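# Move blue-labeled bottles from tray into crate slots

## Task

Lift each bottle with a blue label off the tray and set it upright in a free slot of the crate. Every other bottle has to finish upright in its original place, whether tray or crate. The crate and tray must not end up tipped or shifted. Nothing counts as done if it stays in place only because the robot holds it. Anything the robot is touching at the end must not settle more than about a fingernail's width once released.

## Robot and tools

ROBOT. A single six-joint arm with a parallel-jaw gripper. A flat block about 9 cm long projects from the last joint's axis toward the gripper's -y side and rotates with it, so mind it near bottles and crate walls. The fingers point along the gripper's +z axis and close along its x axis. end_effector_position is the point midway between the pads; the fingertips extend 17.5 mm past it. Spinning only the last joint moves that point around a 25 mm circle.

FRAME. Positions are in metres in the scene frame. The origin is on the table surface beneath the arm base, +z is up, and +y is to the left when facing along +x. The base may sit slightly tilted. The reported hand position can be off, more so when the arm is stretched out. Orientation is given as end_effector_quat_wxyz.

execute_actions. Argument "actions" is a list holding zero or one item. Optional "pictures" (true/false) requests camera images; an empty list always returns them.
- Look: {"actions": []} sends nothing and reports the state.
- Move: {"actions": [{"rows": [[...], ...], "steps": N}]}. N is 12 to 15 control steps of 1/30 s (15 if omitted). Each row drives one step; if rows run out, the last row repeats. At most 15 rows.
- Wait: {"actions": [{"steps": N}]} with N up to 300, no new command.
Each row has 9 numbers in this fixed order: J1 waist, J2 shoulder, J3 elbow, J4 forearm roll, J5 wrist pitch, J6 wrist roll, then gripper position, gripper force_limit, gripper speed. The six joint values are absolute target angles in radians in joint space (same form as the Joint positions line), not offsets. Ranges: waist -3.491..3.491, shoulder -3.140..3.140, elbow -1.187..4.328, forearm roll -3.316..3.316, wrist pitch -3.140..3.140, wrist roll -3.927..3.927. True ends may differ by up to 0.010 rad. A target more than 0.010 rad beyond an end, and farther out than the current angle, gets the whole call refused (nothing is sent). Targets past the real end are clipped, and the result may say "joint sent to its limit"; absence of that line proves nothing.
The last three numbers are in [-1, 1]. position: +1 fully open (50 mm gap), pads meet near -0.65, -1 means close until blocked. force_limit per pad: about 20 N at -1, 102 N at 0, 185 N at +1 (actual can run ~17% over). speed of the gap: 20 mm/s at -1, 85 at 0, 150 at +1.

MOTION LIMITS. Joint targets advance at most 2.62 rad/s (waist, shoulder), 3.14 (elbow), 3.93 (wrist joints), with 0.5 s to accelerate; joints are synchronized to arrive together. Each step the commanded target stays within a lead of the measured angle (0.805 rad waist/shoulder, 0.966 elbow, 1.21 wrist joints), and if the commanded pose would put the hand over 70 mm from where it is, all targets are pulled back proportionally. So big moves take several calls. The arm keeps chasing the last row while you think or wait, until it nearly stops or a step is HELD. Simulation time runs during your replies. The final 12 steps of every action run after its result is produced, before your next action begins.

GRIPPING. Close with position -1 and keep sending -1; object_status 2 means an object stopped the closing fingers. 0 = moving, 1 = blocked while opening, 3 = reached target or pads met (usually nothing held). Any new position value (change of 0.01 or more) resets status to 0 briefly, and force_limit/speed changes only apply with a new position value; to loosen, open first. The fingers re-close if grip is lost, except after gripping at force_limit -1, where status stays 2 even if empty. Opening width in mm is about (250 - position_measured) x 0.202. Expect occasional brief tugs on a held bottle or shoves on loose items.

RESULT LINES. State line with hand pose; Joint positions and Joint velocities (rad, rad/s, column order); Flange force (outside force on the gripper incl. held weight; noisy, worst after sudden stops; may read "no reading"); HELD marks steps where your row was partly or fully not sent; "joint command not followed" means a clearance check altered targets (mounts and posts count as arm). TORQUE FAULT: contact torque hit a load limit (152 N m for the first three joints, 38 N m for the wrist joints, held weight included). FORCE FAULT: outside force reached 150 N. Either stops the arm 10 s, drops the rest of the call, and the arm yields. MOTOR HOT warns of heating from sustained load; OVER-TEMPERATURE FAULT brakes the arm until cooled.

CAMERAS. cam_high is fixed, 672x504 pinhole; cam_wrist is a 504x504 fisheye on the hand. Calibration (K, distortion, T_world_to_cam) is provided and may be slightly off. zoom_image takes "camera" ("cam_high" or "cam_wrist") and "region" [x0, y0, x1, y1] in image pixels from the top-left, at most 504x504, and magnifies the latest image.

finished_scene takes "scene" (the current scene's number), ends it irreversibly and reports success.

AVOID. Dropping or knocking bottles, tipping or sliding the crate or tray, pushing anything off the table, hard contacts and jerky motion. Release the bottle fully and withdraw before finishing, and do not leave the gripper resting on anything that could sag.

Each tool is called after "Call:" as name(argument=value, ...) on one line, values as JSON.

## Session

Call:
execute_actions(actions=[])

Scene clock: 0.00 s of 6000.00 s.
end_effector_position=(+0.2481, -0.2794, +0.1989) position_measured=3 object_status=3 end_effector_quat_wxyz=(-0.125, +0.819, +0.541, +0.143)
Joint positions: [-1.055  1.211  0.255 -0.864 -1.808  1.088]
Joint velocities: [ 0.    -0.     0.001 -0.     0.001  0.001]
Flange force (N, the push that the arm receives, along the gripper's own x y z axes): no reading
camera_calibration (this result's frames):
cam_wrist: T_world_to_cam=[[0.349219, 0.862009, 0.367405, 0.0779806], [0.864985, -0.447332, 0.227366, -0.383751], [0.360344, 0.238399, -0.901842, 0.309415], [0, 0, 0, 1]] pos_world=[0.19321, -0.312648, 0.337645]

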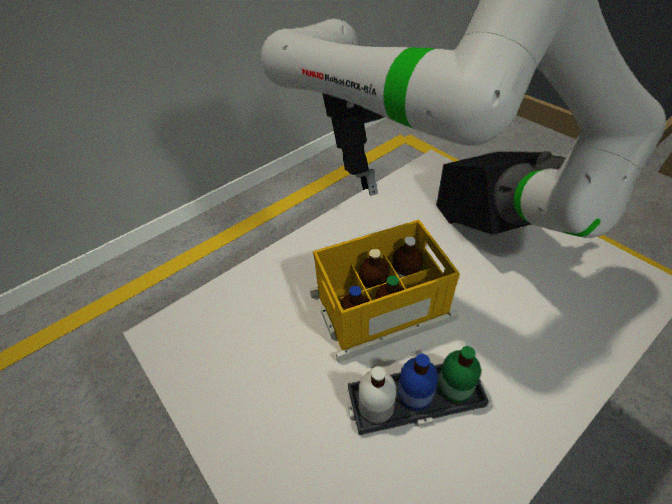

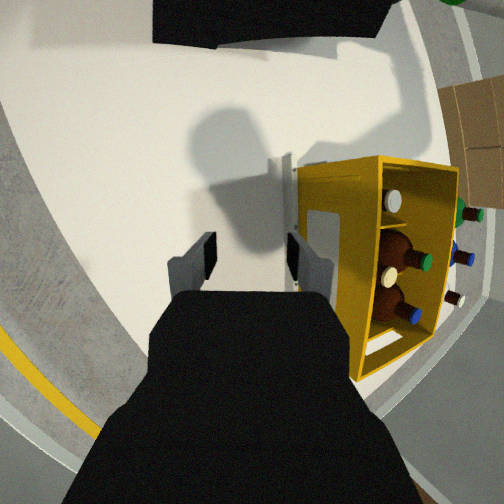

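Call:
zoom_image(camera="cam_high", region=[290, 200, 530, 450])

Region (290, 200, 530, 450) of cam_high's 672x504 image, scaled by 2.016, with more detail than that image has; it fills the left 484 columns of this view, and the rest is white.

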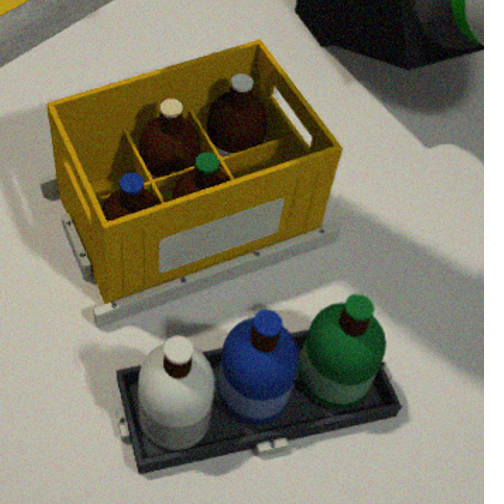

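Call:
execute_actions(actions=[{"rows":[[-1.055,0.95,0.40,-0.88,-1.82,1.3,1,0,0]],"steps":15}])

Call:
execute_actions(actions=[{"steps":12}])

Scene clock: 3.37 s of 6000.00 s.
end_effector_position=(+0.2522, -0.2807, +0.2031) position_measured=3 object_status=3 end_effector_quat_wxyz=(-0.120, +0.815, +0.549, +0.141)
Joint positions: [-1.055  1.202  0.26  -0.864 -1.808  1.096]
Joint velocities: [ 0.    -0.309  0.173 -0.02   0.001  0.249]
Flange force (N, the push that the arm receives, along the gripper's own x y z axes): [-36.1 -13.7 13.2]
Steps of this call (steps 1 to 90: nothing new was sent; then 0.27 s passed at rest; steps 91 to 93: the first 3 steps of this action). Readings (joint positions | what the end effector reports):
91: [-1.055 1.211 0.255 -0.864 -1.808 1.088] | position_measured=3 object_status=3
92: [-1.055 1.209 0.256 -0.864 -1.808 1.090] | position_measured=3 object_status=3
93: the state above

Scene clock: 3.77 s of 6000.00 s.
end_effector_position=(+0.3668, -0.2807, +0.3236) position_measured=3 object_status=3 end_effector_quat_wxyz=(-0.003, +0.671, +0.737, +0.077)
Joint positions: [-1.055  0.955  0.397 -0.88  -1.82   1.295]
Joint velocities: [-0.    -0.214  0.117 -0.014 -0.01   0.176]
Flange force (N, the push that the arm receives, along the gripper's own x y z axes): [25.4 23.2 -20.9]
Kept back: nothing.
Steps of this call (steps 1 to 12: the last 12 steps of your previous action). Readings (joint positions | what the end effector reports):
1: [-1.055 1.188 0.268 -0.865 -1.809 1.107] | position_measured=3 object_status=3
2: [-1.055 1.169 0.278 -0.866 -1.810 1.123] | position_measured=3 object_status=3
4: [-1.055 1.120 0.306 -0.869 -1.812 1.162] | position_measured=3 object_status=3
8: [-1.055 1.026 0.358 -0.875 -1.816 1.239] | position_measured=3 object_status=3
12: the state above

Call:
execute_actions(actions=[{"rows":[[-0.80,0.45,0.22,-0.95,-1.78,1.47,1,0,0]],"steps":15}])

Call:
execute_actions(actions=[{"steps":12}])

Scene clock: 4.50 s of 6000.00 s.
end_effector_position=(+0.3722, -0.2766, +0.3269) position_measured=3 object_status=3 end_effector_quat_wxyz=(+0.000, +0.664, +0.744, +0.074)
Joint positions: [-1.051  0.94   0.397 -0.881 -1.82   1.303]
Joint velocities: [ 0.155 -0.306 -0.11  -0.048  0.     0.103]
Flange force (N, the push that the arm receives, along the gripper's own x y z axes): [-25.6 -25.6 -13.0]
Steps of this call (steps 1 to 19: the robot went on to your last target; steps 20 to 22: the first 3 steps of this action). Readings (joint positions | what the end effector reports):
20: [-1.055 0.950 0.400 -0.880 -1.820 1.300] | position_measured=3 object_status=3
21: [-1.054 0.948 0.399 -0.880 -1.820 1.301] | position_measured=3 object_status=3
22: the state above

Scene clock: 4.90 s of 6000.00 s.
end_effector_position=(+0.4661, -0.1485, +0.3209) position_measured=3 object_status=3 end_effector_quat_wxyz=(+0.008, +0.526, +0.850, +0.028)
Joint positions: [-0.887  0.62   0.281 -0.926 -1.794  1.412]
Joint velocities: [ 0.44  -0.862 -0.311 -0.119  0.07   0.292]
Flange force (N, the push that the arm receives, along the gripper's own x y z axes): [-1.1 4.0 -1.8]
Kept back: nothing.
Steps of this call (steps 1 to 12: the last 12 steps of your previous action). Readings (joint positions | what the end effector reports):
1: [-1.044 0.927 0.392 -0.883 -1.819 1.308] | position_measured=3 object_status=3
2: [-1.034 0.908 0.385 -0.886 -1.817 1.314] | position_measured=3 object_status=3
4: [-1.006 0.853 0.365 -0.894 -1.813 1.333] | position_measured=3 object_status=3
8: [-0.946 0.736 0.323 -0.910 -1.803 1.373] | position_measured=3 object_status=3
12: the state above

Call:
execute_actions(actions=[{"rows":[[-0.560,0.0015,0.012,-1.0146,-1.7287,1.634,1,0,0]],"steps":15}])

Call:
execute_actions(actions=[{"steps":30}], pictures=true)

Scene clock: 5.40 s of 6000.00 s.
end_effector_position=(+0.4993, -0.0674, +0.3072) position_measured=3 object_status=3 end_effector_quat_wxyz=(+0.009, +0.438, +0.899, +0.010)
Joint positions: [-0.795  0.44   0.215 -0.951 -1.779  1.474]
Joint velocities: [ 0.163 -0.309 -0.139 -0.046  0.035  0.113]
Flange force (N, the push that the arm receives, along the gripper's own x y z axes): [-26.5 -19.8 -10.1]
Steps of this call (steps 1 to 12: the robot went on to your last target; steps 13 to 15: the first 3 steps of this action). Readings (joint positions | what the end effector reports):
13: [-0.800 0.450 0.220 -0.950 -1.780 1.470] | position_measured=3 object_status=3
14: [-0.799 0.448 0.219 -0.950 -1.780 1.471] | position_measured=3 object_status=3
15: the state above

Scene clock: 6.40 s of 6000.00 s.
end_effector_position=(+0.5026, +0.1314, +0.2460) position_measured=3 object_status=3 end_effector_quat_wxyz=(-0.000, +0.209, +0.978, +0.001)
Joint positions: [-0.56   0.002  0.012 -1.015 -1.729  1.634]
Joint velocities: [-0.001 -0.    -0.001  0.001  0.002  0.001]
Flange force (N, the push that the arm receives, along the gripper's own x y z axes): [1.8 1.4 -0.8]
Kept back: nothing.
Steps of this call (steps 1 to 12: the last 12 steps of your previous action; steps 13 to 30: the robot went on to your last target). Readings (joint positions | what the end effector reports):
1: [-0.788 0.427 0.209 -0.953 -1.777 1.479] | position_measured=3 object_status=3
2: [-0.778 0.408 0.200 -0.956 -1.775 1.486] | position_measured=3 object_status=3
4: [-0.748 0.353 0.175 -0.964 -1.769 1.506] | position_measured=3 object_status=3
8: [-0.684 0.234 0.120 -0.981 -1.755 1.549] | position_measured=3 object_status=3
30: the state above
camera_calibration (this result's frames):
cam_wrist: T_world_to_cam=[[-0.922998, 0.384798, -0.0023481, 0.410777], [0.367816, 0.884026, 0.288461, -0.370878], [0.113075, 0.265385, -0.957489, 0.296618], [0, 0, 0, 1]] pos_world=[0.482022, 0.0910812, 0.391956]

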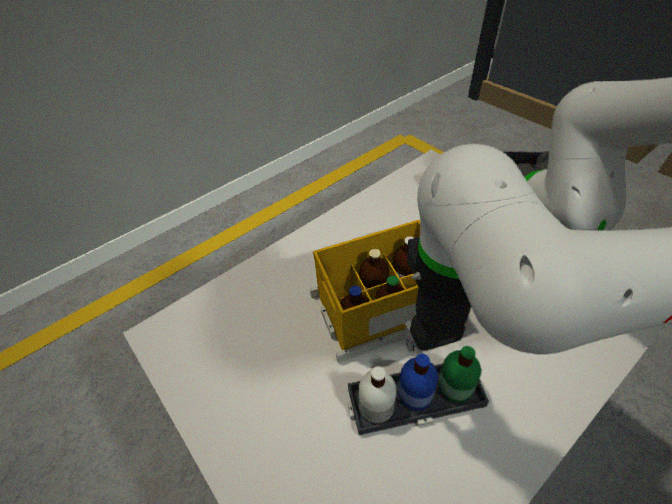

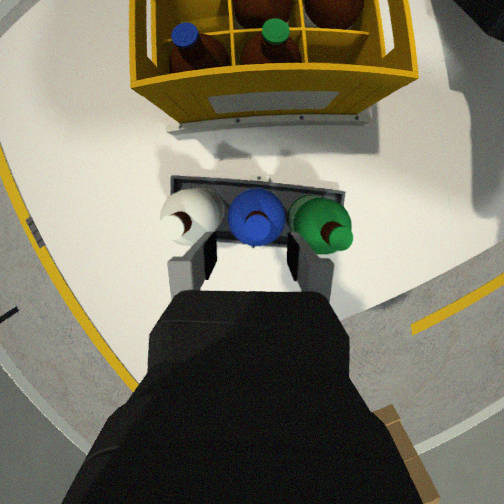

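Call:
zoom_image(camera="cam_wrist", region=[140, 150, 380, 300])

Region (140, 150, 380, 300) of cam_wrist's 504x504 image, scaled by 2.100, with more detail than that image has; it fills the top 315 rows of this view, and the rest is white.

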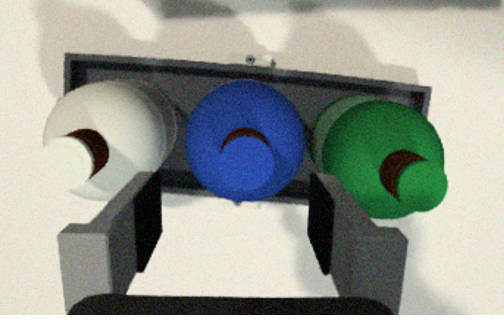

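Call:
execute_actions(actions=[{"rows":[[-0.414,-0.026,-0.093,-1.0215,-1.564,1.624,1,0,0]],"steps":15}])

Call:
execute_actions(actions=[{"steps":14}], pictures=true)

Call:
zoom_image(camera="cam_wrist", region=[150, 140, 350, 300])

Scene clock: 8.53 s of 6000.00 s.
end_effector_position=(+0.5028, +0.1319, +0.2413) position_measured=3 object_status=3 end_effector_quat_wxyz=(-0.001, +0.208, +0.978, +0.001)
Joint positions: [-0.55  -0.     0.005 -1.015 -1.718  1.634]
Joint velocities: [ 0.304 -0.055 -0.222 -0.012  0.353 -0.025]
Flange force (N, the push that the arm receives, along the gripper's own x y z axes): [-0.8 2.6 -23.1]
Steps of this call (steps 1 to 15: the robot went on to your last target; steps 16 to 61: nothing new was sent; steps 62 to 64: the first 3 steps of this action). Readings (joint positions | what the end effector reports):
62: [-0.560 0.001 0.012 -1.015 -1.729 1.634] | position_measured=3 object_status=3
63: [-0.558 0.001 0.011 -1.015 -1.727 1.634] | position_measured=3 object_status=3
64: the state above

Scene clock: 9.00 s of 6000.00 s.
end_effector_position=(+0.5007, +0.1376, +0.1747) position_measured=3 object_status=3 end_effector_quat_wxyz=(-0.000, +0.208, +0.978, +0.002)
Joint positions: [-0.414 -0.026 -0.093 -1.022 -1.564  1.624]
Joint velocities: [ 0.001  0.002 -0.     0.001 -0.    -0.001]
Flange force (N, the push that the arm receives, along the gripper's own x y z axes): [0.1 1.2 -3.9]
Kept back: nothing.
Steps of this call (steps 1 to 12: the last 12 steps of your previous action; steps 13 to 14: the robot went on to your last target). Readings (joint positions | what the end effector reports):
1: [-0.537 -0.003 -0.004 -1.016 -1.703 1.633] | position_measured=3 object_status=3
2: [-0.518 -0.006 -0.018 -1.017 -1.681 1.631] | position_measured=3 object_status=3
4: [-0.467 -0.016 -0.055 -1.019 -1.624 1.628] | position_measured=3 object_status=3
8: [-0.415 -0.026 -0.092 -1.022 -1.565 1.624] | position_measured=3 object_status=3
14: the state above
camera_calibration (this result's frames):
cam_wrist: T_world_to_cam=[[-0.923376, 0.383889, -0.002413, 0.406784], [0.366706, 0.883871, 0.290343, -0.354893], [0.113592, 0.267211, -0.956919, 0.226286], [0, 0, 0, 1]] pos_world=[0.480051, 0.0970538, 0.32056]

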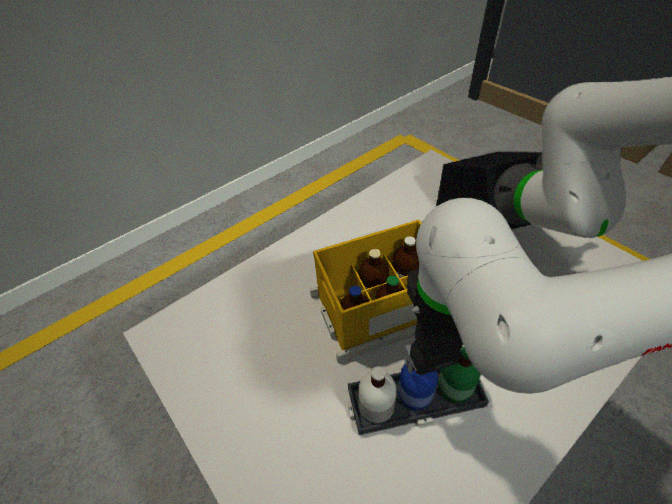

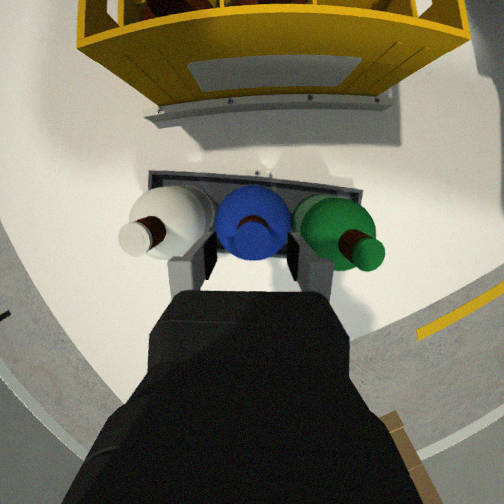

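Region (150, 140, 350, 300) of cam_wrist's 504x504 image, scaled by 2.520, with more detail than that image has; it fills the top 403 rows of this view, and the rest is white.

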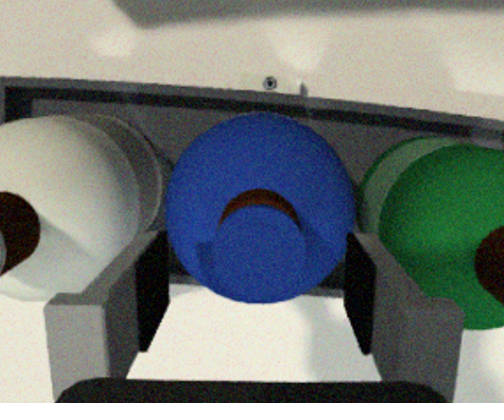

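Call:
execute_actions(actions=[{"rows":[[-0.360,-0.036,-0.134,-1.024,-1.5005,1.62,1,0,0]],"steps":15}])

Call:
execute_actions(actions=[{"steps":12}], pictures=true)

Scene clock: 10.20 s of 6000.00 s.
end_effector_position=(+0.5001, +0.1377, +0.1700) position_measured=3 object_status=3 end_effector_quat_wxyz=(-0.000, +0.209, +0.978, +0.001)
Joint positions: [-0.404 -0.028 -0.1   -1.021 -1.552  1.623]
Joint velocities: [ 0.301 -0.057 -0.23  -0.005  0.355 -0.021]
Flange force (N, the push that the arm receives, along the gripper's own x y z axes): [-2.6 2.1 -18.8]
Steps of this call (steps 1 to 30: the robot went on to your last target; steps 31 to 33: nothing new was sent; steps 34 to 36: the first 3 steps of this action). Readings (joint positions | what the end effector reports):
34: [-0.414 -0.026 -0.093 -1.022 -1.564 1.624] | position_measured=3 object_status=3
35: [-0.412 -0.026 -0.095 -1.021 -1.561 1.624] | position_measured=3 object_status=3
36: the state above

Scene clock: 10.60 s of 6000.00 s.
end_effector_position=(+0.4964, +0.1391, +0.1487) position_measured=3 object_status=3 end_effector_quat_wxyz=(+0.000, +0.210, +0.978, +0.001)
Joint positions: [-0.36  -0.036 -0.134 -1.024 -1.501  1.62 ]
Joint velocities: [-0.001 -0.001 -0.001 -0.001 -0.     0.001]
Flange force (N, the push that the arm receives, along the gripper's own x y z axes): [3.3 1.4 -1.7]
Kept back: nothing.
Steps of this call (steps 1 to 12: the last 12 steps of your previous action). Readings (joint positions | what the end effector reports):
1: [-0.391 -0.030 -0.110 -1.022 -1.537 1.622] | position_measured=3 object_status=3
2: [-0.376 -0.033 -0.122 -1.023 -1.519 1.621] | position_measured=3 object_status=3
4: [-0.361 -0.036 -0.133 -1.024 -1.502 1.620] | position_measured=3 object_status=3
8: [-0.360 -0.036 -0.134 -1.024 -1.501 1.620] | position_measured=3 object_status=3
12: the state above
camera_calibration (this result's frames):
cam_wrist: T_world_to_cam=[[-0.92248, 0.386029, -0.00358864, 0.401621], [0.36867, 0.883677, 0.288439, -0.347779], [0.114517, 0.264756, -0.957491, 0.201542], [0, 0, 0, 1]] pos_world=[0.475622, 0.0989272, 0.294729]

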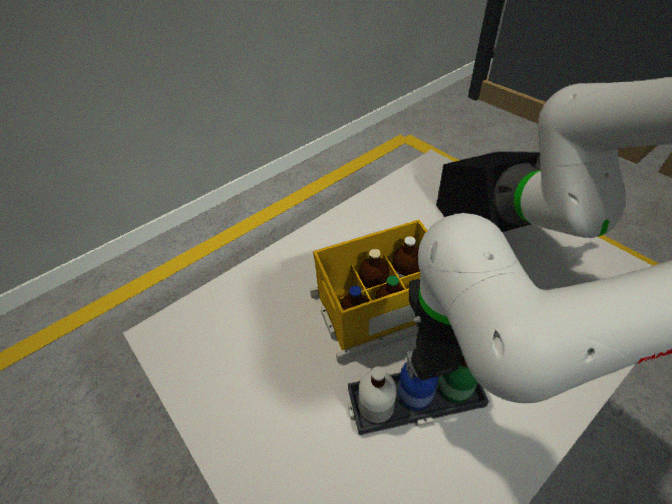

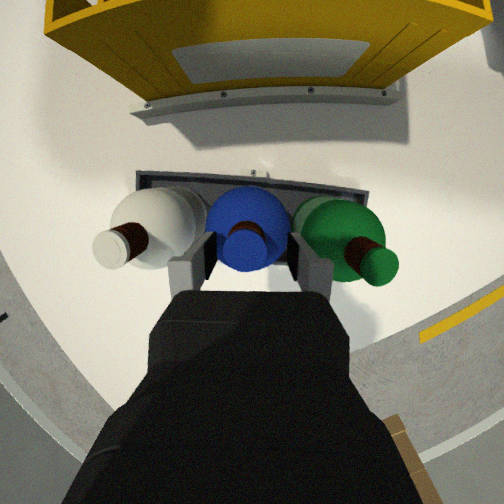

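Call:
execute_actions(actions=[{"rows":[[-0.360,-0.025,-0.123,-1.024,-1.5005,1.62,1,-0.4,0],[-0.360,-0.025,-0.123,-1.024,-1.5005,1.62,1,-0.4,0],[-0.360,-0.025,-0.123,-1.024,-1.5005,1.62,1,-0.4,0],[-0.360,-0.025,-0.123,-1.024,-1.5005,1.62,1,-0.4,0],[-0.360,-0.025,-0.123,-1.024,-1.5005,1.62,1,-0.4,0],[-0.360,-0.025,-0.123,-1.024,-1.5005,1.62,1,-0.4,0],[-0.360,-0.025,-0.123,-1.024,-1.5005,1.62,-1,-0.4,0]],"steps":15}])

Call:
execute_actions(actions=[{"steps":15}], pictures=true)

Scene clock: 11.87 s of 6000.00 s.
end_effector_position=(+0.4993, +0.1379, +0.1487) position_measured=3 object_status=3 end_effector_quat_wxyz=(+0.000, +0.210, +0.978, +0.001)
Joint positions: [-0.36  -0.028 -0.126 -1.024 -1.5    1.62 ]
Joint velocities: [ 0.002  0.155  0.15   0.001  0.005 -0.   ]
Flange force (N, the push that the arm receives, along the gripper's own x y z axes): [9.4 1.3 -1.0]
Steps of this call (steps 1 to 30: the robot went on to your last target; steps 31 to 35: nothing new was sent; steps 36 to 38: the first 3 steps of this action). Readings (joint positions | what the end effector reports):
36: [-0.360 -0.036 -0.134 -1.024 -1.500 1.620] | position_measured=3 object_status=3
37: [-0.360 -0.034 -0.132 -1.024 -1.500 1.620] | position_measured=3 object_status=3
38: the state above

Scene clock: 12.37 s of 6000.00 s.
end_effector_position=(+0.5007, +0.1375, +0.1487) position_measured=127 object_status=0 end_effector_quat_wxyz=(+0.000, +0.210, +0.978, +0.001)
Joint positions: [-0.36  -0.025 -0.123 -1.024 -1.5    1.62 ]
Joint velocities: [-0.    -0.002  0.001 -0.    -0.     0.001]
Flange force (N, the push that the arm receives, along the gripper's own x y z axes): [1.6 1.0 -0.7]
Kept back: nothing.
Steps of this call (steps 1 to 12: the last 12 steps of your previous action; steps 13 to 15: the robot went on to your last target). Readings (joint positions | what the end effector reports):
1: [-0.360 -0.025 -0.124 -1.024 -1.500 1.620] | position_measured=3 object_status=3
2: [-0.360 -0.025 -0.123 -1.024 -1.500 1.620] | position_measured=3 object_status=3
4: [-0.360 -0.025 -0.123 -1.024 -1.500 1.620] | position_measured=7 object_status=0
8: [-0.360 -0.025 -0.123 -1.024 -1.500 1.620] | position_measured=63 object_status=0
15: the state above
The arm was judged still, so your last target was given up. Only a new action makes it travel on or press farther. Fingers that are still opening or closing keep moving.
camera_calibration (this result's frames):
cam_wrist: T_world_to_cam=[[-0.922473, 0.386043, -0.0036503, 0.406154], [0.368672, 0.883689, 0.288401, -0.347894], [0.114561, 0.264696, -0.957503, 0.201453], [0, 0, 0, 1]] pos_world=[0.479846, 0.0973129, 0.294707]

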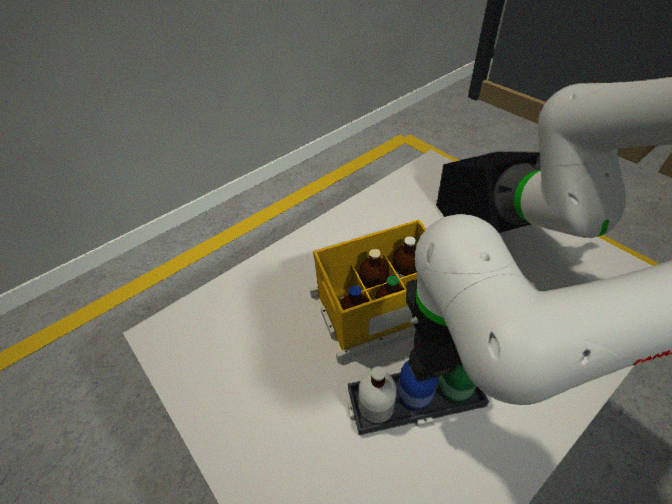

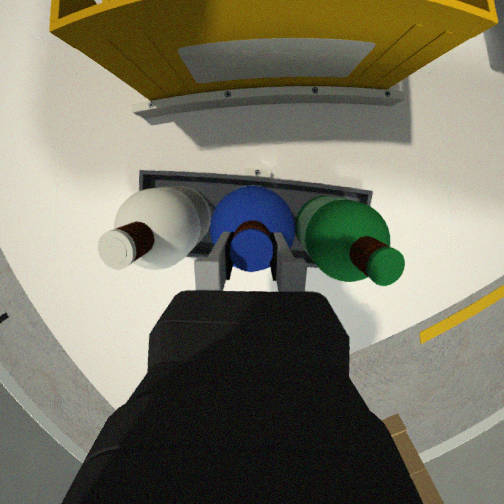

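Call:
execute_actions(actions=[{"steps":8}], pictures=true)

Call:
zoom_image(camera="cam_wrist", region=[170, 170, 330, 300])

Scene clock: 12.97 s of 6000.00 s.
end_effector_position=(+0.5007, +0.1375, +0.1487) position_measured=127 object_status=2 end_effector_quat_wxyz=(+0.000, +0.210, +0.978, +0.001)
Joint positions: [-0.36  -0.025 -0.123 -1.024 -1.5    1.62 ]
Joint velocities: [-0.001 -0.002  0.001  0.001  0.     0.001]
Flange force (N, the push that the arm receives, along the gripper's own x y z axes): [0.4 2.2 -1.9]
Kept back: nothing.
Steps of this call (steps 1 to 18: nothing new was sent). Readings (joint positions | what the end effector reports):
1: [-0.360 -0.025 -0.123 -1.024 -1.500 1.620] | position_measured=127 object_status=0
2: [-0.360 -0.025 -0.123 -1.024 -1.500 1.620] | position_measured=127 object_status=0
4: [-0.360 -0.025 -0.123 -1.024 -1.500 1.620] | position_measured=127 object_status=2
8: [-0.360 -0.025 -0.123 -1.024 -1.500 1.620] | position_measured=127 object_status=2
18: the state above
camera_calibration (this result's frames):
cam_wrist: T_world_to_cam=[[-0.922474, 0.386042, -0.00365157, 0.406156], [0.36867, 0.88369, 0.288401, -0.347894], [0.114561, 0.264696, -0.957503, 0.201453], [0, 0, 0, 1]] pos_world=[0.479847, 0.0973133, 0.294708]

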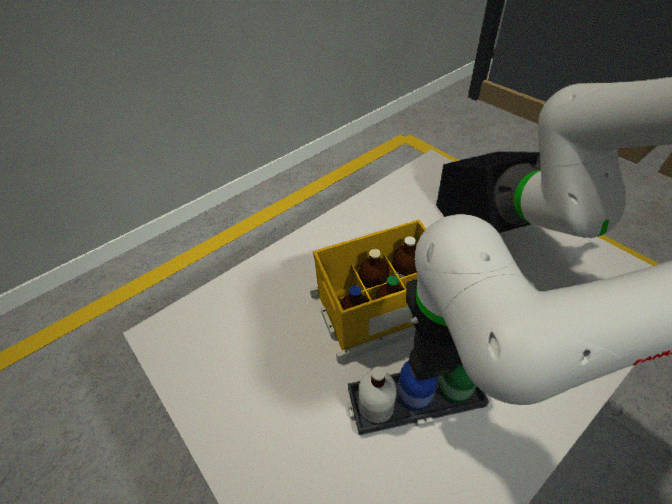

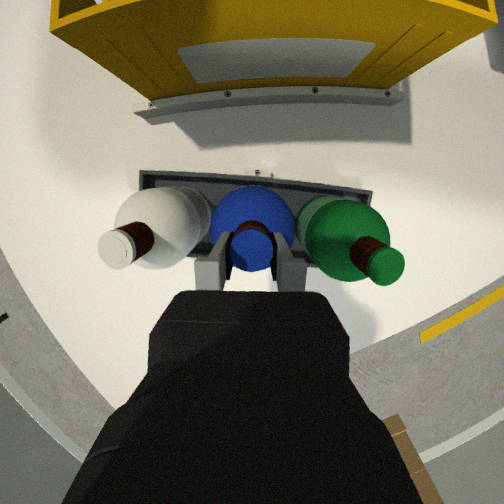

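Region (170, 170, 330, 300) of cam_wrist's 504x504 image, scaled by 3.150, with more detail than that image has; it fills the top 410 rows of this view, and the rest is white.

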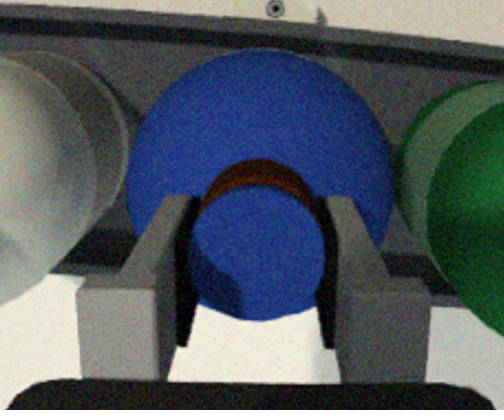

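Call:
execute_actions(actions=[{"rows":[[-0.555,0.003,0.018,-1.0146,-1.7287,1.63,-1,-0.4,0]],"steps":15}])

Call:
execute_actions(actions=[{"rows":[[-0.765,0.0558,0.213,-1.0375,-1.979,1.615,-1,-0.4,0]],"steps":15}])

Call:
execute_actions(actions=[{"steps":20}], pictures=true)

Scene clock: 15.00 s of 6000.00 s.
end_effector_position=(+0.5013, +0.1376, +0.1531) position_measured=127 object_status=2 end_effector_quat_wxyz=(-0.000, +0.210, +0.978, +0.001)
Joint positions: [-0.369 -0.024 -0.116 -1.024 -1.512  1.62 ]
Joint velocities: [-0.306  0.046  0.22   0.009 -0.35   0.017]
Flange force (N, the push that the arm receives, along the gripper's own x y z axes): [6.6 0.9 23.1]
Steps of this call (steps 1 to 58: nothing new was sent; steps 59 to 61: the first 3 steps of this action). Readings (joint positions | what the end effector reports):
59: [-0.360 -0.025 -0.123 -1.024 -1.501 1.620] | position_measured=127 object_status=2
60: [-0.362 -0.025 -0.121 -1.024 -1.503 1.620] | position_measured=127 object_status=2
61: the state above

Scene clock: 15.50 s of 6000.00 s.
end_effector_position=(+0.5050, +0.1334, +0.2503) position_measured=127 object_status=2 end_effector_quat_wxyz=(-0.001, +0.208, +0.978, +0.001)
Joint positions: [-0.565  0.006  0.027 -1.016 -1.741  1.63 ]
Joint velocities: [-0.304  0.077  0.284 -0.034 -0.36  -0.026]
Flange force (N, the push that the arm receives, along the gripper's own x y z axes): [2.4 1.6 27.2]
Steps of this call (steps 1 to 12: the last 12 steps of your previous action; steps 13 to 15: the first 3 steps of this action). Readings (joint positions | what the end effector reports):
13: [-0.555 0.003 0.018 -1.015 -1.729 1.630] | position_measured=127 object_status=2
14: [-0.557 0.004 0.020 -1.015 -1.732 1.630] | position_measured=127 object_status=2
15: the state above

Scene clock: 16.17 s of 6000.00 s.
end_effector_position=(+0.4991, +0.1384, +0.3560) position_measured=127 object_status=2 end_effector_quat_wxyz=(-0.000, +0.209, +0.978, +0.001)
Joint positions: [-0.765  0.056  0.213 -1.038 -1.979  1.615]
Joint velocities: [-0.    -0.001 -0.     0.003 -0.    -0.001]
Flange force (N, the push that the arm receives, along the gripper's own x y z axes): [-0.2 1.5 3.6]
Kept back: nothing.
Steps of this call (steps 1 to 12: the last 12 steps of your previous action; steps 13 to 20: the robot went on to your last target). Readings (joint positions | what the end effector reports):
1: [-0.578 0.009 0.039 -1.017 -1.756 1.629] | position_measured=127 object_status=2
2: [-0.597 0.014 0.057 -1.019 -1.779 1.627] | position_measured=127 object_status=2
4: [-0.651 0.027 0.107 -1.025 -1.843 1.623] | position_measured=127 object_status=2
8: [-0.746 0.051 0.195 -1.035 -1.956 1.616] | position_measured=127 object_status=2
20: the state above
camera_calibration (this result's frames):
cam_wrist: T_world_to_cam=[[-0.923346, 0.38396, -0.00259993, 0.405498], [0.366926, 0.884338, 0.288636, -0.407178], [0.113124, 0.265557, -0.957435, 0.400464], [0, 0, 0, 1]] pos_world=[0.478517, 0.0980415, 0.501999]

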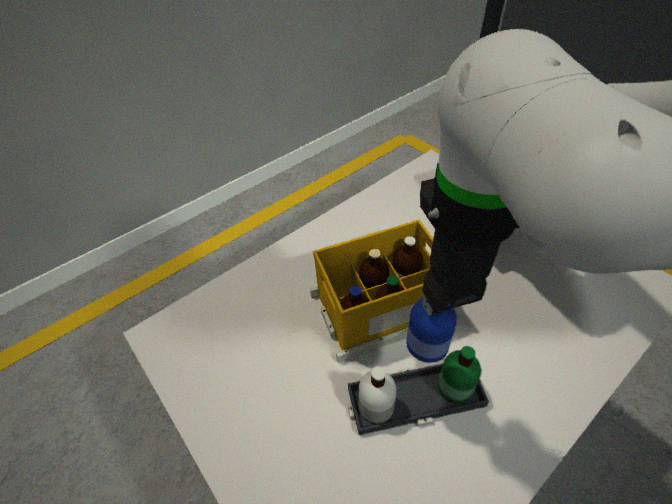

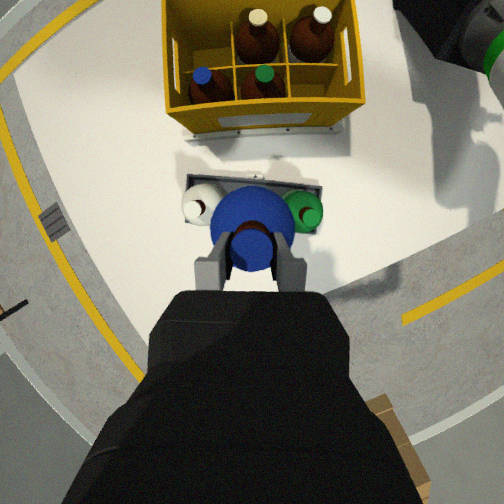

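Call:
zoom_image(camera="cam_wrist", region=[140, 0, 400, 160])

Region (140, 0, 400, 160) of cam_wrist's 504x504 image, scaled by 1.938, with more detail than that image has; it fills the top 310 rows of this view, and the rest is white.

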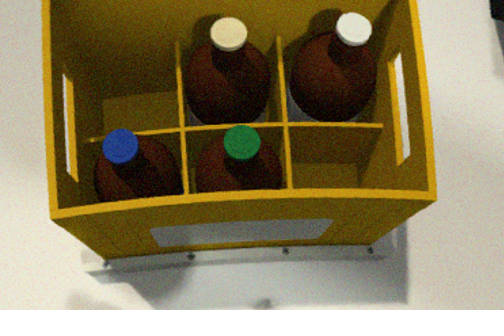

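Call:
execute_actions(actions=[{"rows":[[-0.84,0.305,0.243,-0.952,-1.912,1.88,-1,-0.4,0]],"steps":15}])

Call:
execute_actions(actions=[{"rows":[[-0.9152,0.5549,0.2726,-0.8664,-1.8451,2.1415,-1,-0.4,0]],"steps":15}])

Call:
execute_actions(actions=[{"steps":25}], pictures=true)

Call:
zoom_image(camera="cam_wrist", region=[100, 120, 400, 320])

Scene clock: 18.60 s of 6000.00 s.
end_effector_position=(+0.4995, +0.1333, +0.3566) position_measured=127 object_status=2 end_effector_quat_wxyz=(-0.000, +0.208, +0.978, +0.001)
Joint positions: [-0.768  0.065  0.214 -1.034 -1.978  1.625]
Joint velocities: [-0.09   0.308  0.036  0.104  0.087  0.329]
Flange force (N, the push that the arm receives, along the gripper's own x y z axes): [27.9 30.0 5.9]
Steps of this call (steps 1 to 15: the robot went on to your last target; steps 16 to 70: nothing new was sent; steps 71 to 73: the first 3 steps of this action). Readings (joint positions | what the end effector reports):
71: [-0.765 0.056 0.213 -1.037 -1.979 1.615] | position_measured=127 object_status=2
72: [-0.766 0.058 0.213 -1.037 -1.979 1.617] | position_measured=127 object_status=2
73: the state above

Scene clock: 19.10 s of 6000.00 s.
end_effector_position=(+0.4966, -0.0082, +0.3628) position_measured=127 object_status=2 end_effector_quat_wxyz=(+0.005, +0.196, +0.981, -0.001)
Joint positions: [-0.843  0.314  0.244 -0.949 -1.91   1.89 ]
Joint velocities: [-0.091  0.309  0.033  0.108  0.085  0.32 ]
Flange force (N, the push that the arm receives, along the gripper's own x y z axes): [17.6 35.7 6.8]
Steps of this call (steps 1 to 12: the last 12 steps of your previous action; steps 13 to 15: the first 3 steps of this action). Readings (joint positions | what the end effector reports):
13: [-0.840 0.305 0.243 -0.952 -1.912 1.880] | position_measured=127 object_status=2
14: [-0.841 0.307 0.244 -0.952 -1.912 1.882] | position_measured=127 object_status=2
15: the state above

Scene clock: 19.93 s of 6000.00 s.
end_effector_position=(+0.4571, -0.1404, +0.3560) position_measured=127 object_status=2 end_effector_quat_wxyz=(-0.000, +0.182, +0.983, +0.001)
Joint positions: [-0.915  0.555  0.273 -0.866 -1.845  2.142]
Joint velocities: [ 0.    -0.001 -0.001 -0.     0.    -0.   ]
Flange force (N, the push that the arm receives, along the gripper's own x y z axes): [-1.1 2.3 2.8]
Kept back: nothing.
Steps of this call (steps 1 to 12: the last 12 steps of your previous action; steps 13 to 25: the robot went on to your last target). Readings (joint positions | what the end effector reports):
1: [-0.847 0.328 0.246 -0.944 -1.906 1.904] | position_measured=127 object_status=2
2: [-0.853 0.347 0.248 -0.938 -1.901 1.924] | position_measured=127 object_status=2
4: [-0.868 0.400 0.254 -0.920 -1.887 1.979] | position_measured=127 object_status=2
8: [-0.900 0.504 0.266 -0.884 -1.859 2.088] | position_measured=127 object_status=2
25: the state above
camera_calibration (this result's frames):
cam_wrist: T_world_to_cam=[[-0.942737, 0.333526, -0.00251741, 0.475533], [0.318691, 0.902979, 0.288211, -0.120411], [0.0983993, 0.270905, -0.957563, 0.486725], [0, 0, 0, 1]] pos_world=[0.438783, -0.181731, 0.501971]

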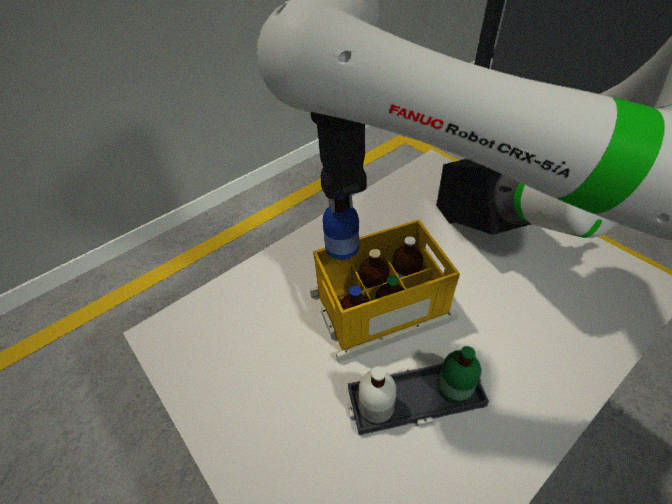

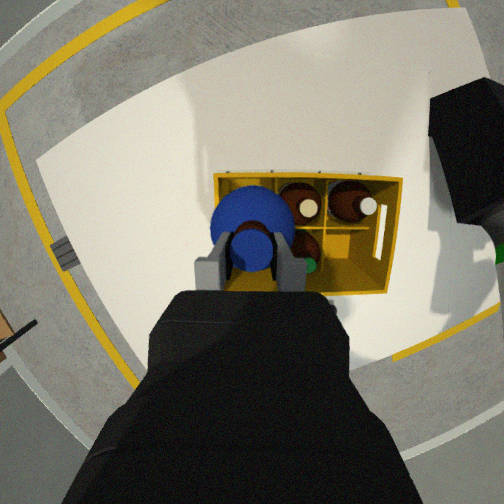

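Region (100, 120, 400, 320) of cam_wrist's 504x504 image, scaled by 1.680, with more detail than that image has.

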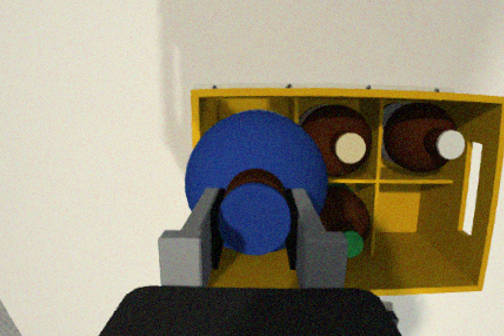

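Call:
execute_actions(actions=[{"rows":[[-0.8969,0.5553,0.2485,-0.8697,-1.816,2.14,-1,-0.4,0]],"steps":15}])

Call:
execute_actions(actions=[{"steps":12}], pictures=true)

Call:
zoom_image(camera="cam_wrist", region=[100, 120, 400, 320])

Scene clock: 21.67 s of 6000.00 s.
end_effector_position=(+0.4574, -0.1421, +0.3494) position_measured=127 object_status=2 end_effector_quat_wxyz=(+0.000, +0.184, +0.983, +0.000)
Joint positions: [-0.908  0.555  0.261 -0.867 -1.831  2.141]
Joint velocities: [ 0.245  0.005 -0.32  -0.057  0.383 -0.025]
Flange force (N, the push that the arm receives, along the gripper's own x y z axes): [14.2 7.9 -30.9]
Steps of this call (steps 1 to 15: the robot went on to your last target; steps 16 to 49: nothing new was sent; steps 50 to 52: the first 3 steps of this action). Readings (joint positions | what the end effector reports):
50: [-0.915 0.555 0.273 -0.866 -1.845 2.142] | position_measured=127 object_status=2
51: [-0.914 0.555 0.270 -0.866 -1.842 2.141] | position_measured=127 object_status=2
52: the state above

Scene clock: 22.07 s of 6000.00 s.
end_effector_position=(+0.4582, -0.1432, +0.3409) position_measured=127 object_status=2 end_effector_quat_wxyz=(-0.000, +0.187, +0.982, +0.001)
Joint positions: [-0.897  0.555  0.248 -0.87  -1.816  2.14 ]
Joint velocities: [ 0.002 -0.002 -0.001  0.001  0.     0.002]
Flange force (N, the push that the arm receives, along the gripper's own x y z axes): [-0.1 1.2 4.7]
Kept back: nothing.
Steps of this call (steps 1 to 12: the last 12 steps of your previous action). Readings (joint positions | what the end effector reports):
1: [-0.900 0.555 0.252 -0.869 -1.820 2.140] | position_measured=127 object_status=2
2: [-0.897 0.556 0.249 -0.870 -1.817 2.140] | position_measured=127 object_status=2
4: [-0.897 0.555 0.248 -0.870 -1.816 2.140] | position_measured=127 object_status=2
8: [-0.897 0.555 0.248 -0.870 -1.816 2.140] | position_measured=127 object_status=2
12: the state above
camera_calibration (this result's frames):
cam_wrist: T_world_to_cam=[[-0.939607, 0.342247, -0.00240438, 0.477193], [0.327068, 0.89996, 0.28827, -0.118144], [0.100823, 0.270074, -0.957546, 0.471745], [0, 0, 0, 1]] pos_world=[0.439452, -0.184399, 0.486922]

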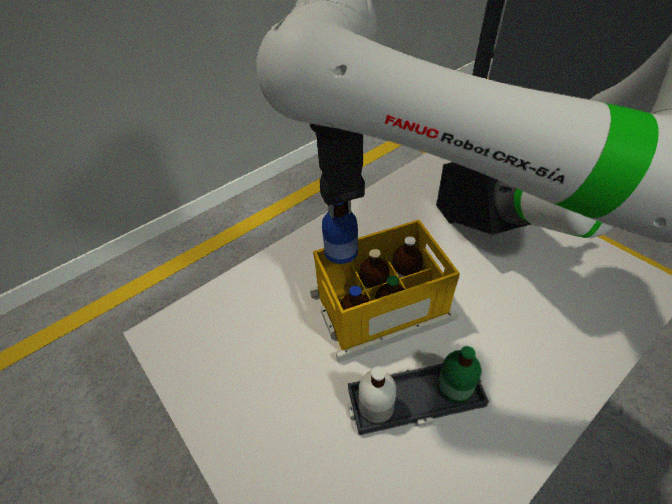

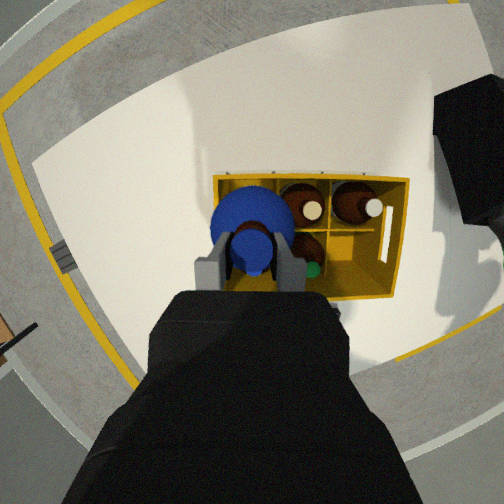

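Region (100, 120, 400, 320) of cam_wrist's 504x504 image, scaled by 1.680, with more detail than that image has.

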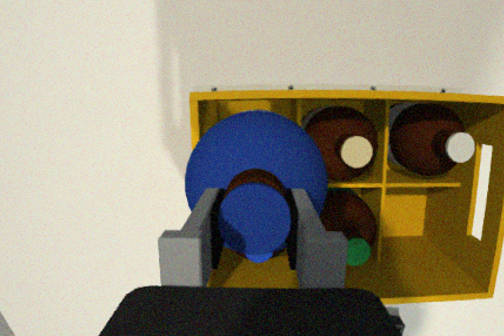

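Call:
execute_actions(actions=[{"rows":[[-0.868,0.549,0.207,-0.879,-1.773,2.15,-1,-0.4,0],[-0.868,0.549,0.207,-0.879,-1.773,2.15,-1,-0.4,0],[-0.868,0.549,0.207,-0.879,-1.773,2.15,-1,-0.4,0],[-0.868,0.549,0.207,-0.879,-1.773,2.15,-1,-0.4,0],[-0.839,0.541,0.165,-0.888,-1.730,2.159,-1,-0.4,0]],"steps":15}])

Call:
execute_actions(actions=[{"steps":14}], pictures=true)

Scene clock: 24.13 s of 6000.00 s.
end_effector_position=(+0.4588, -0.1435, +0.3347) position_measured=127 object_status=2 end_effector_quat_wxyz=(-0.000, +0.186, +0.982, +0.001)
Joint positions: [-0.889  0.553  0.237 -0.872 -1.804  2.143]
Joint velocities: [ 0.253 -0.053 -0.368 -0.087  0.379  0.096]
Flange force (N, the push that the arm receives, along the gripper's own x y z axes): [6.1 6.8 -32.0]
Steps of this call (steps 1 to 30: the robot went on to your last target; steps 31 to 59: nothing new was sent; steps 60 to 62: the first 3 steps of this action). Readings (joint positions | what the end effector reports):
60: [-0.897 0.555 0.248 -0.870 -1.816 2.140] | position_measured=127 object_status=2
61: [-0.895 0.555 0.246 -0.870 -1.813 2.140] | position_measured=127 object_status=2
62: the state above

Scene clock: 24.60 s of 6000.00 s.
end_effector_position=(+0.4604, -0.1430, +0.2945) position_measured=127 object_status=2 end_effector_quat_wxyz=(+0.001, +0.186, +0.983, +0.002)
Joint positions: [-0.839  0.541  0.165 -0.888 -1.73   2.159]
Joint velocities: [-0.001 -0.001 -0.     0.001 -0.001 -0.001]
Flange force (N, the push that the arm receives, along the gripper's own x y z axes): [-3.4 1.4 1.1]
Kept back: nothing.
Steps of this call (steps 1 to 12: the last 12 steps of your previous action; steps 13 to 14: the robot went on to your last target). Readings (joint positions | what the end effector reports):
1: [-0.879 0.551 0.223 -0.875 -1.789 2.146] | position_measured=127 object_status=2
2: [-0.871 0.550 0.212 -0.878 -1.778 2.149] | position_measured=127 object_status=2
4: [-0.855 0.545 0.189 -0.883 -1.754 2.154] | position_measured=127 object_status=2
8: [-0.839 0.541 0.165 -0.888 -1.730 2.159] | position_measured=127 object_status=2
14: the state above
camera_calibration (this result's frames):
cam_wrist: T_world_to_cam=[[-0.939903, 0.34142, -0.00373865, 0.479489], [0.325689, 0.899775, 0.290399, -0.105729], [0.102512, 0.271729, -0.956898, 0.426271], [0, 0, 0, 1]] pos_world=[0.44141, -0.184405, 0.440394]

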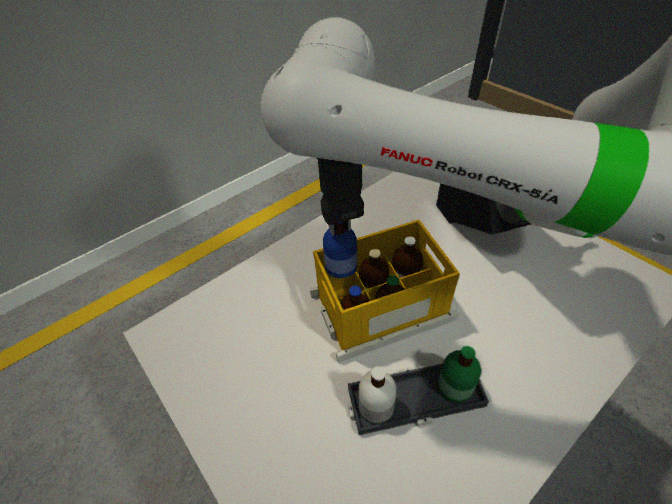

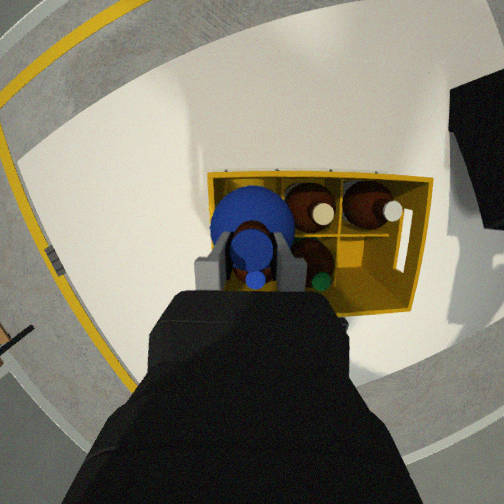

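Call:
execute_actions(actions=[{"rows":[[-0.782,0.528,0.082,-0.906,-1.645,2.178,-1,-0.4,0]],"steps":15}])

Call:
execute_actions(actions=[{"steps":14}], pictures=true)

Scene clock: 25.07 s of 6000.00 s.
end_effector_position=(+0.4599, -0.1433, +0.2885) position_measured=127 object_status=2 end_effector_quat_wxyz=(+0.001, +0.187, +0.982, +0.001)
Joint positions: [-0.832  0.539  0.153 -0.89  -1.718  2.162]
Joint velocities: [ 0.251 -0.057 -0.365 -0.085  0.377  0.083]
Flange force (N, the push that the arm receives, along the gripper's own x y z axes): [2.1 -3.9 -30.3]
Steps of this call (steps 1 to 11: the robot went on to your last target; steps 12 to 14: the first 3 steps of this action). Readings (joint positions | what the end effector reports):
12: [-0.839 0.541 0.165 -0.888 -1.730 2.159] | position_measured=127 object_status=2
13: [-0.838 0.541 0.162 -0.888 -1.727 2.160] | position_measured=127 object_status=2
14: the state above

Scene clock: 25.53 s of 6000.00 s.
end_effector_position=(+0.4569, -0.1419, +0.2494) position_measured=127 object_status=2 end_effector_quat_wxyz=(-0.000, +0.188, +0.982, +0.001)
Joint positions: [-0.782  0.528  0.082 -0.906 -1.645  2.178]
Joint velocities: [ 0.001  0.    -0.    -0.     0.    -0.   ]
Flange force (N, the push that the arm receives, along the gripper's own x y z axes): [-0.5 1.5 2.6]
Kept back: nothing.
Steps of this call (steps 1 to 12: the last 12 steps of your previous action; steps 13 to 14: the robot went on to your last target). Readings (joint positions | what the end effector reports):
1: [-0.821 0.537 0.137 -0.894 -1.701 2.165] | position_measured=127 object_status=2
2: [-0.806 0.533 0.116 -0.899 -1.680 2.170] | position_measured=127 object_status=2
4: [-0.785 0.529 0.087 -0.905 -1.650 2.177] | position_measured=127 object_status=2
8: [-0.782 0.528 0.082 -0.906 -1.645 2.178] | position_measured=127 object_status=2
14: the state above
camera_calibration (this result's frames):
cam_wrist: T_world_to_cam=[[-0.938695, 0.344736, -0.0028819, 0.475364], [0.329312, 0.899107, 0.288376, -0.0937412], [0.102005, 0.269748, -0.957513, 0.383235], [0, 0, 0, 1]] pos_world=[0.438, -0.182969, 0.395356]

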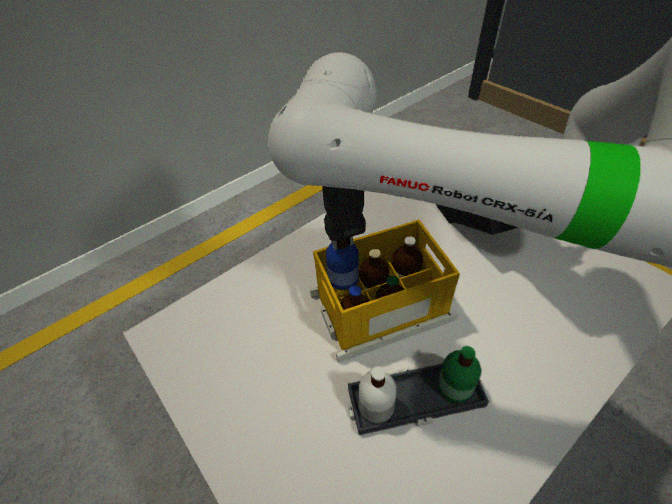

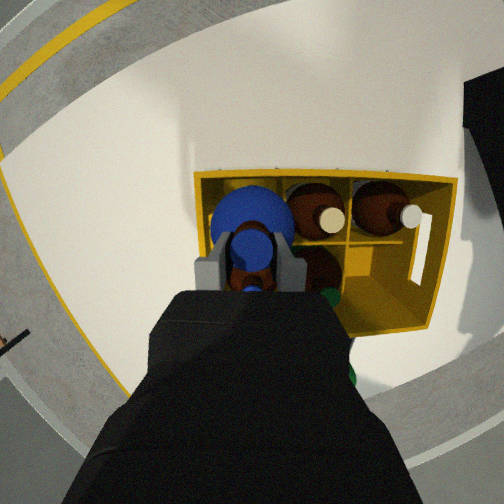

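Call:
execute_actions(actions=[{"rows":[[-0.719,0.535,0.025,-0.9375,-1.564,2.197,-1,-0.4,0]],"steps":14}])

Call:
execute_actions(actions=[{"steps":12}])

Scene clock: 26.07 s of 6000.00 s.
end_effector_position=(+0.4570, -0.1420, +0.2478) position_measured=127 object_status=2 end_effector_quat_wxyz=(+0.000, +0.188, +0.982, +0.001)
Joint positions: [-0.78   0.528  0.08  -0.907 -1.642  2.179]
Joint velocities: [ 0.125  0.007 -0.118 -0.056  0.175  0.045]
Flange force (N, the push that the arm receives, along the gripper's own x y z axes): [3.0 1.3 -21.3]
Steps of this call (steps 1 to 14: the robot went on to your last target; steps 15 to 16: the first 2 steps of this action). Readings (joint positions | what the end effector reports):
15: [-0.782 0.528 0.082 -0.906 -1.645 2.178] | position_measured=127 object_status=2
16: the state above

Scene clock: 26.47 s of 6000.00 s.
end_effector_position=(+0.4590, -0.1422, +0.2026) position_measured=127 object_status=2 end_effector_quat_wxyz=(+0.000, +0.187, +0.982, +0.003)
Joint positions: [-0.719  0.535  0.025 -0.937 -1.564  2.197]
Joint velocities: [ 0.     0.001  0.001 -0.001 -0.    -0.001]
Flange force (N, the push that the arm receives, along the gripper's own x y z axes): [-3.4 -0.5 2.3]
Kept back: nothing.
Steps of this call (steps 1 to 12: the last 12 steps of your previous action). Readings (joint positions | what the end effector reports):
1: [-0.773 0.529 0.073 -0.911 -1.632 2.181] | position_measured=127 object_status=2
2: [-0.759 0.530 0.061 -0.917 -1.615 2.185] | position_measured=127 object_status=2
4: [-0.729 0.534 0.034 -0.933 -1.577 2.194] | position_measured=127 object_status=2
8: [-0.719 0.535 0.025 -0.937 -1.564 2.197] | position_measured=127 object_status=2
12: the state above


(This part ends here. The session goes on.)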